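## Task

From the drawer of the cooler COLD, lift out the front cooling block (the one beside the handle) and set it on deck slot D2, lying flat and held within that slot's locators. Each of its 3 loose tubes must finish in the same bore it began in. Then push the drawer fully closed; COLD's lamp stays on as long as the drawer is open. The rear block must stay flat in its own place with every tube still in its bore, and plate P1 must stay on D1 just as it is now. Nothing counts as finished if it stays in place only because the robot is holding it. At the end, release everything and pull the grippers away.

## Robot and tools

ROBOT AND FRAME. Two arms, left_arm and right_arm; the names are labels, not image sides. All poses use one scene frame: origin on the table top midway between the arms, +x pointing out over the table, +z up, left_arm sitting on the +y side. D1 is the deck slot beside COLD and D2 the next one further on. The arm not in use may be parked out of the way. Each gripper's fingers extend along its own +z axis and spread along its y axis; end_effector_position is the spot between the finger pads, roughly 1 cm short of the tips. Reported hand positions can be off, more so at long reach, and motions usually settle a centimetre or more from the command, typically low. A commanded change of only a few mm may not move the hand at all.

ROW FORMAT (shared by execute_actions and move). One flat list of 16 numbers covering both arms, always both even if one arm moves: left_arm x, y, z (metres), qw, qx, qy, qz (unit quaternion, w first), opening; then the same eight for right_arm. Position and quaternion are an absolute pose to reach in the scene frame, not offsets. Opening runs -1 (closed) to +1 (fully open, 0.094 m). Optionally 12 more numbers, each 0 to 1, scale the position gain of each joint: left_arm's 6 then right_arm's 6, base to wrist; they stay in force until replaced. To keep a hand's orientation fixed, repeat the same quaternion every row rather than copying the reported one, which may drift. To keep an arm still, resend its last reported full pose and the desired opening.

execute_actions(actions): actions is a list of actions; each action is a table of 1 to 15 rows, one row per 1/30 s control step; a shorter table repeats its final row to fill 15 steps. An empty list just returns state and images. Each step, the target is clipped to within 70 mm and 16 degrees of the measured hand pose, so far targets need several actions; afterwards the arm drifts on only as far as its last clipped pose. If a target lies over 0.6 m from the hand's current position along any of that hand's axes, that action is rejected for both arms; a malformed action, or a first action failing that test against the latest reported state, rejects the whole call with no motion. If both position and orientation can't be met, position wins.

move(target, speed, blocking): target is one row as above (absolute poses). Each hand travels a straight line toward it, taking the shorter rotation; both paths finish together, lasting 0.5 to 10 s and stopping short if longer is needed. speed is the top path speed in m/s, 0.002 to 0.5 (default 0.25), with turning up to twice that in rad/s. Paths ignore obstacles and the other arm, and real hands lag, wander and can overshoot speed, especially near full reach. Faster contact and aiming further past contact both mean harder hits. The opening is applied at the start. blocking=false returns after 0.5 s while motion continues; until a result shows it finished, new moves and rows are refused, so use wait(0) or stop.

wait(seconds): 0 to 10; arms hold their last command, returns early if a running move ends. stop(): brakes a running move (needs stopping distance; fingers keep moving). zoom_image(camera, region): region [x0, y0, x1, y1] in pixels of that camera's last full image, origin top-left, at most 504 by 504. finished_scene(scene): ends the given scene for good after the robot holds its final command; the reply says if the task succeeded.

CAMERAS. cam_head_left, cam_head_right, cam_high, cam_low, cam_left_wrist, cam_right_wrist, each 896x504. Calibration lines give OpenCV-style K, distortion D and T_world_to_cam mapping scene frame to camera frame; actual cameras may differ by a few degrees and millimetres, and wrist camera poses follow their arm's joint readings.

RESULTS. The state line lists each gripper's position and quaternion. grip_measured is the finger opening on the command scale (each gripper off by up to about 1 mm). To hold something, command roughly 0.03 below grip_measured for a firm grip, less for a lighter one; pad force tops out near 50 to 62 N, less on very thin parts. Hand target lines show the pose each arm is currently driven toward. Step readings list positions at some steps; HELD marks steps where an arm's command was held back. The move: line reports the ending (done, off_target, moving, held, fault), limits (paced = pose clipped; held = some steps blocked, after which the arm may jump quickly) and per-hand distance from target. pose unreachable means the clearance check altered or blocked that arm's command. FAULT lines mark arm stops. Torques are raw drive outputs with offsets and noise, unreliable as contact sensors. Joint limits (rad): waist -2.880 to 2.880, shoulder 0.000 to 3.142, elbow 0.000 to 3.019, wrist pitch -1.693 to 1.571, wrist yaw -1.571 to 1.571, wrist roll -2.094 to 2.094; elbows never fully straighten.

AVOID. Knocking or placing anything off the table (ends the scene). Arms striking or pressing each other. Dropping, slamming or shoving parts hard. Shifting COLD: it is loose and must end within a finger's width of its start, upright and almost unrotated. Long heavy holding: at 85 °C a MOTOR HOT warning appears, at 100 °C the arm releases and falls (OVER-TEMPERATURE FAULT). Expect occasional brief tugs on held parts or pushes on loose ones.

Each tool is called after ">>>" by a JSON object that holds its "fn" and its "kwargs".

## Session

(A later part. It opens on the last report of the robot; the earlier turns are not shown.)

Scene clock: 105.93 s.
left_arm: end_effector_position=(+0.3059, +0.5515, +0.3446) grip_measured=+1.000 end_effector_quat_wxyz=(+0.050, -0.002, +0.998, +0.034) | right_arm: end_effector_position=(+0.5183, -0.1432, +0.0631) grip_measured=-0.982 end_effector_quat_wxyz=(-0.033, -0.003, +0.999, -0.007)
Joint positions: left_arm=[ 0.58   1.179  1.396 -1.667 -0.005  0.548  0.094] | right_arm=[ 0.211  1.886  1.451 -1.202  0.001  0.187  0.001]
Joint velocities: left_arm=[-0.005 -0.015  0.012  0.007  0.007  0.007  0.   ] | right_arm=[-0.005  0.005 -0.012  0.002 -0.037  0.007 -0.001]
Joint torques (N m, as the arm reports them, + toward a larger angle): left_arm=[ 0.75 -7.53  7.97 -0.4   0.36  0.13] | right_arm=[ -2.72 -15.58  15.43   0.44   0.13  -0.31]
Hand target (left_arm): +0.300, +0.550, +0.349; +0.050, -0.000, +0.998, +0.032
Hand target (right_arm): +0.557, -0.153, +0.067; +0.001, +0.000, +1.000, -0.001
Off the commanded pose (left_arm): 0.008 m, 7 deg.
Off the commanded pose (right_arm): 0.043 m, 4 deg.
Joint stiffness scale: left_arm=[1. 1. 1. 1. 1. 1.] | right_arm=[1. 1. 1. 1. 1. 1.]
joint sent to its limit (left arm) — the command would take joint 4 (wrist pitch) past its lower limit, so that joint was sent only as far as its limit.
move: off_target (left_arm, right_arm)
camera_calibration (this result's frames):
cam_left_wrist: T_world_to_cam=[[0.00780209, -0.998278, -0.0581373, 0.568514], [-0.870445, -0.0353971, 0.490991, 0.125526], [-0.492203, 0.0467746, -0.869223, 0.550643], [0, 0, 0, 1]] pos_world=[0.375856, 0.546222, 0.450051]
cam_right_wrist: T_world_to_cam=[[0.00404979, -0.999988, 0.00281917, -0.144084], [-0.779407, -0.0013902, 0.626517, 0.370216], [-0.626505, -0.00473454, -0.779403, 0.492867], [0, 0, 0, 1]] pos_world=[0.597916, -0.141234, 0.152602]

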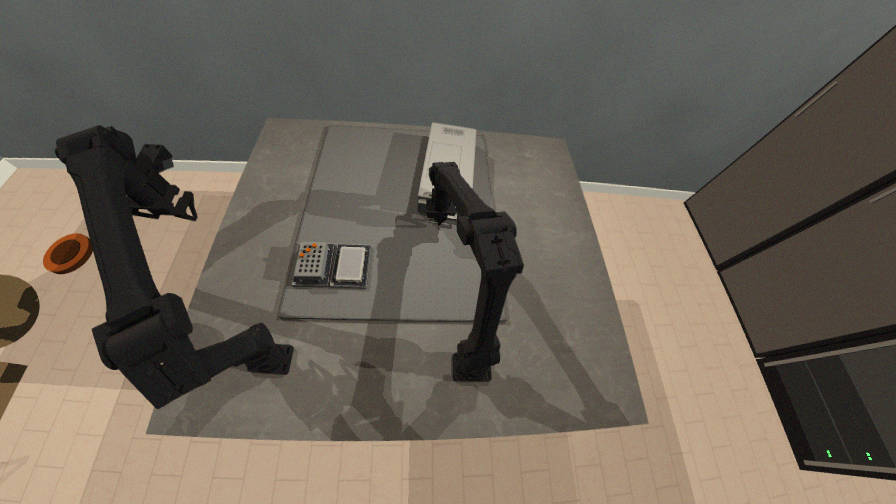

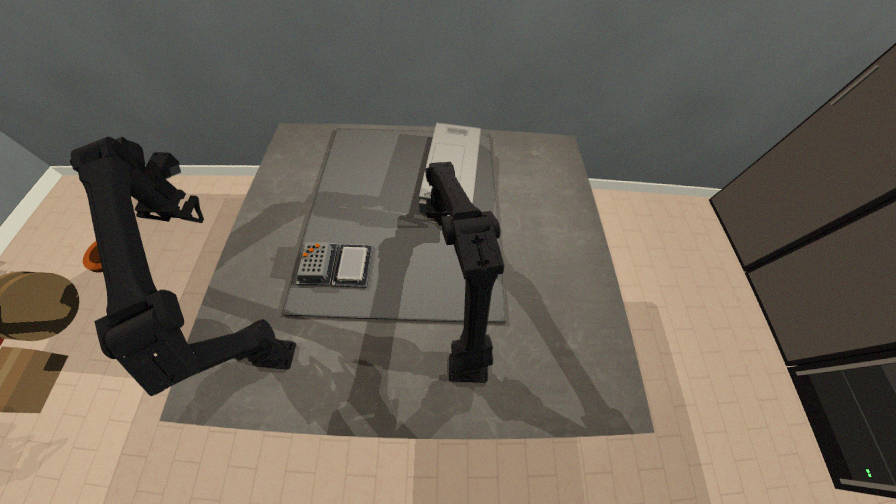

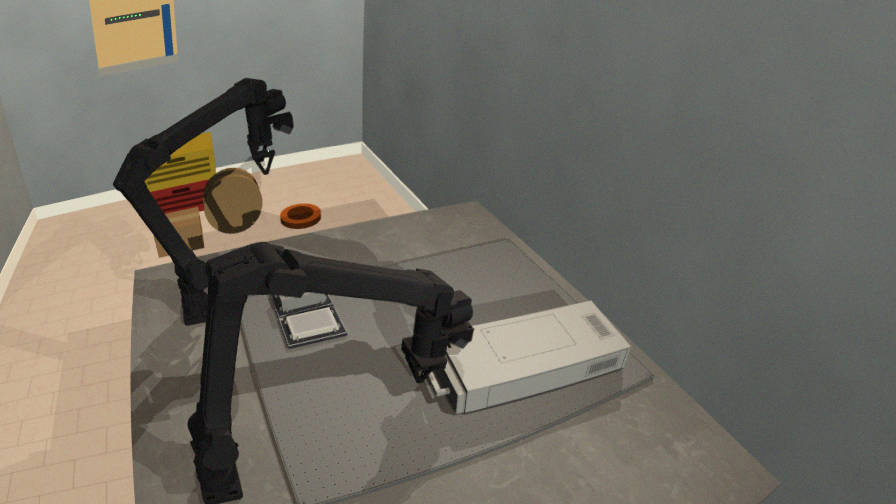

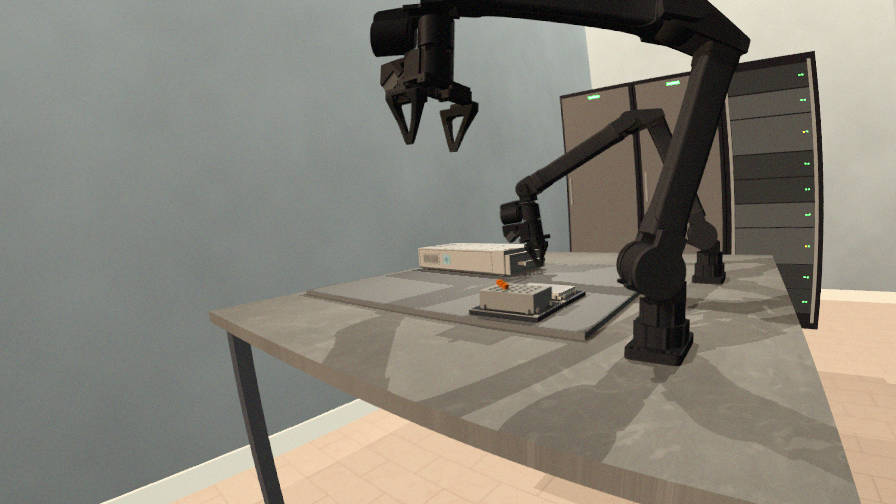

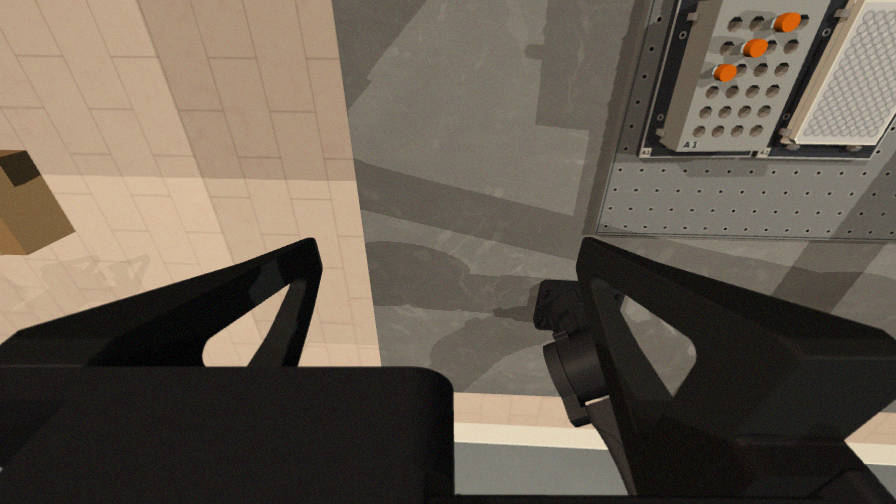

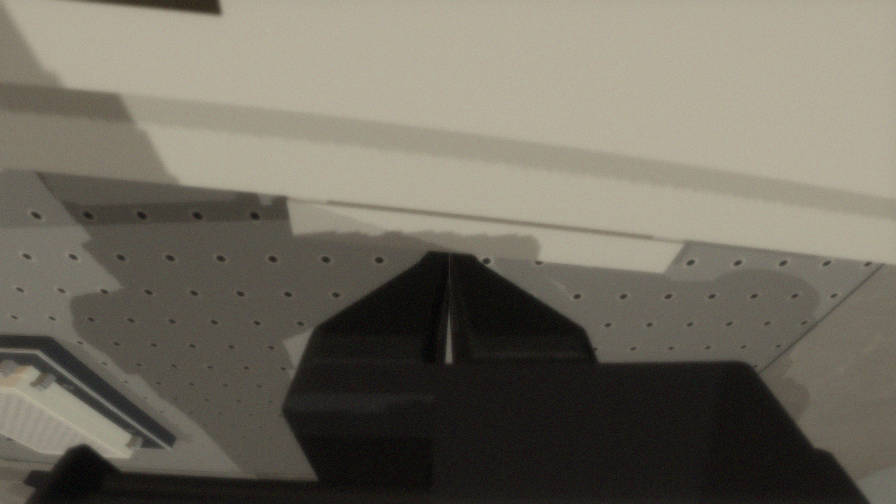

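>>> {"fn": "move", "kwargs": {"target": [0.3,0.55,0.35,0,0,1,0,1,0.4,-0.1,0.2,0,0,1,0,-1], "speed": 0.12}}

Scene clock: 120.33 s.
left_arm: end_effector_position=(+0.3059, +0.5515, +0.3446) grip_measured=+1.000 end_effector_quat_wxyz=(+0.050, -0.002, +0.998, +0.034) | right_arm: end_effector_position=(+0.4045, -0.1041, +0.2057) grip_measured=-0.983 end_effector_quat_wxyz=(+0.015, -0.002, +1.000, +0.006)
Joint positions: left_arm=[ 0.58   1.179  1.396 -1.667 -0.005  0.548  0.094] | right_arm=[ 0.349  1.464  1.298 -1.373 -0.002  0.327  0.001]
Joint velocities: left_arm=[-0.015 -0.005 -0.007  0.012 -0.022  0.037  0.   ] | right_arm=[-0.015 -0.005 -0.022 -0.007  0.051 -0.022 -0.   ]
Joint torques (N m, as the arm reports them, + toward a larger angle): left_arm=[ 0.79 -7.49  7.97 -0.38  0.35  0.13] | right_arm=[ -0.08 -12.42   8.88  -0.87  -0.04   0.12]
Hand target (left_arm): +0.300, +0.550, +0.349; +0.050, -0.000, +0.998, +0.032
Hand target (right_arm): +0.396, -0.100, +0.199; -0.000, +0.000, +1.000, +0.003
Off the commanded pose (left_arm): 0.008 m, 7 deg.
Off the commanded pose (right_arm): 0.008 m, 2 deg.
Joint stiffness scale: left_arm=[1. 1. 1. 1. 1. 1.] | right_arm=[1. 1. 1. 1. 1. 1.]
joint sent to its limit (left arm) — the command would take joint 4 (wrist pitch) past its lower limit, so that joint was sent only as far as its limit.
move: off_target (left_arm)
camera_calibration (this result's frames):
cam_left_wrist: T_world_to_cam=[[0.00780209, -0.998278, -0.0581373, 0.568514], [-0.870445, -0.0353971, 0.490991, 0.125526], [-0.492203, 0.0467746, -0.869223, 0.550643], [0, 0, 0, 1]] pos_world=[0.375856, 0.546222, 0.450051]
cam_right_wrist: T_world_to_cam=[[0.00329373, -0.999726, -0.0231605, -0.0992089], [-0.835682, -0.0154717, 0.548996, 0.229481], [-0.549204, 0.0175465, -0.835504, 0.515565], [0, 0, 0, 1]] pos_world=[0.47525, -0.104678, 0.302475]

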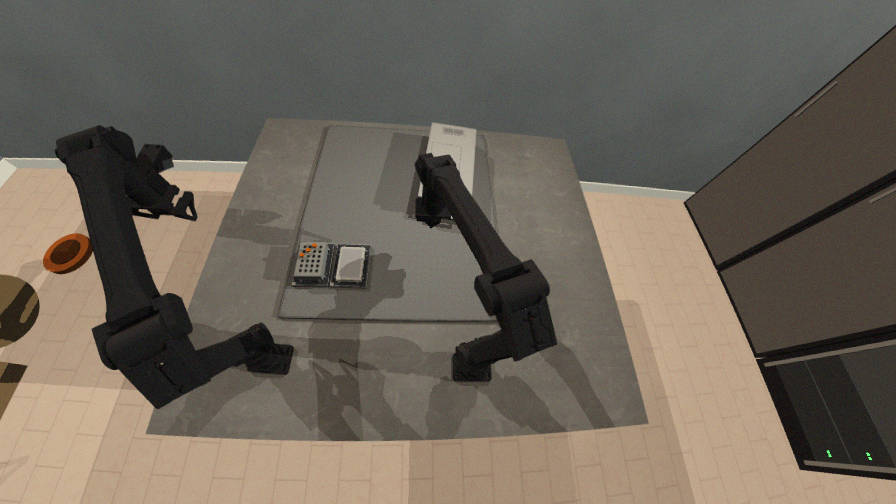

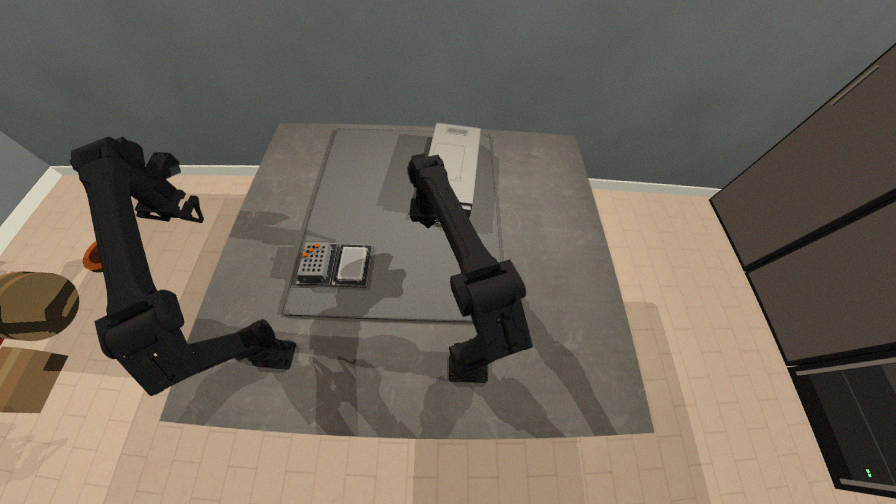

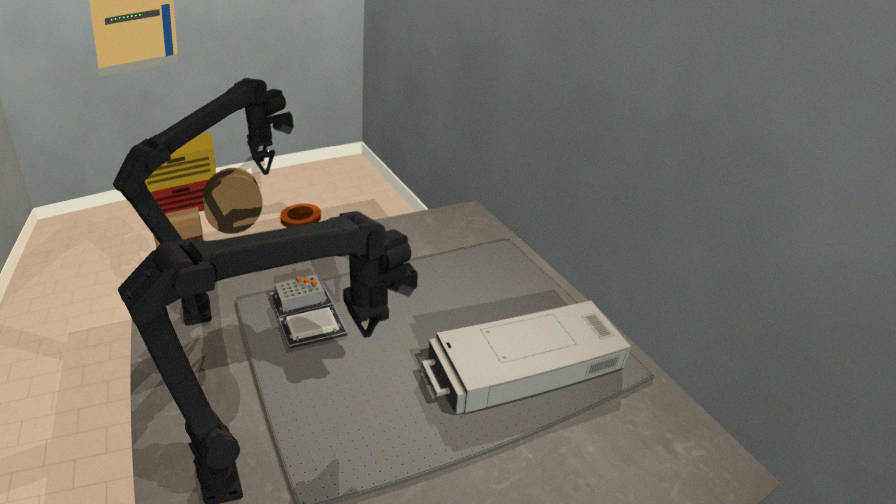

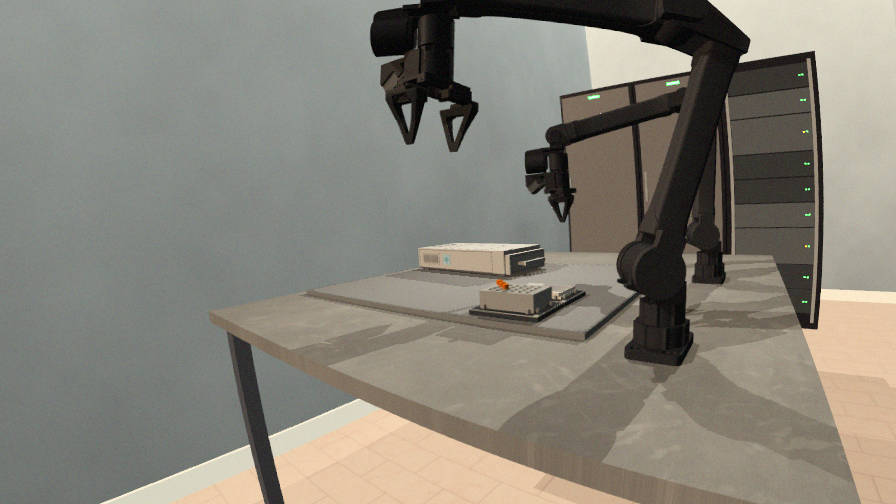

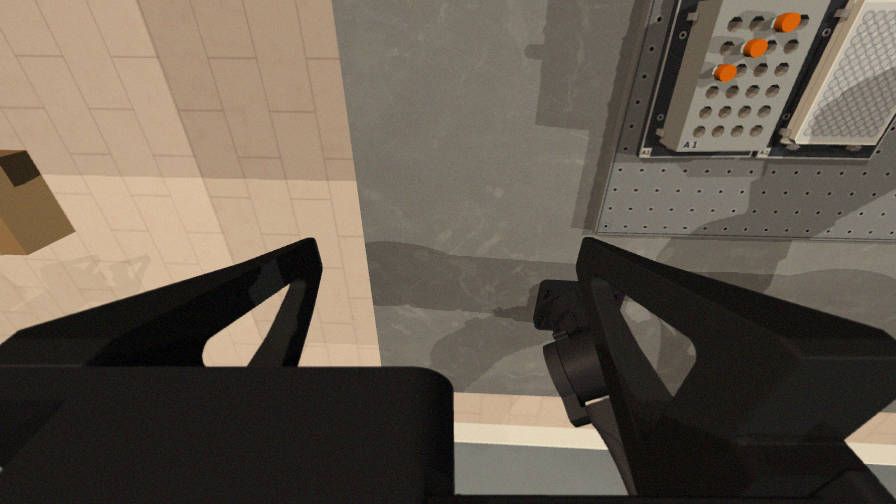

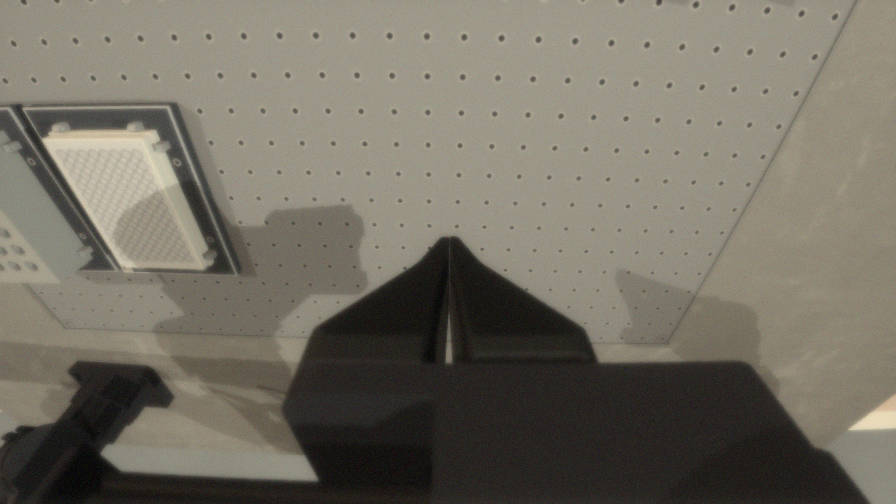

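>>> {"fn": "finished_scene", "kwargs": {"scene": 2}}

The scene is finished: the task was done.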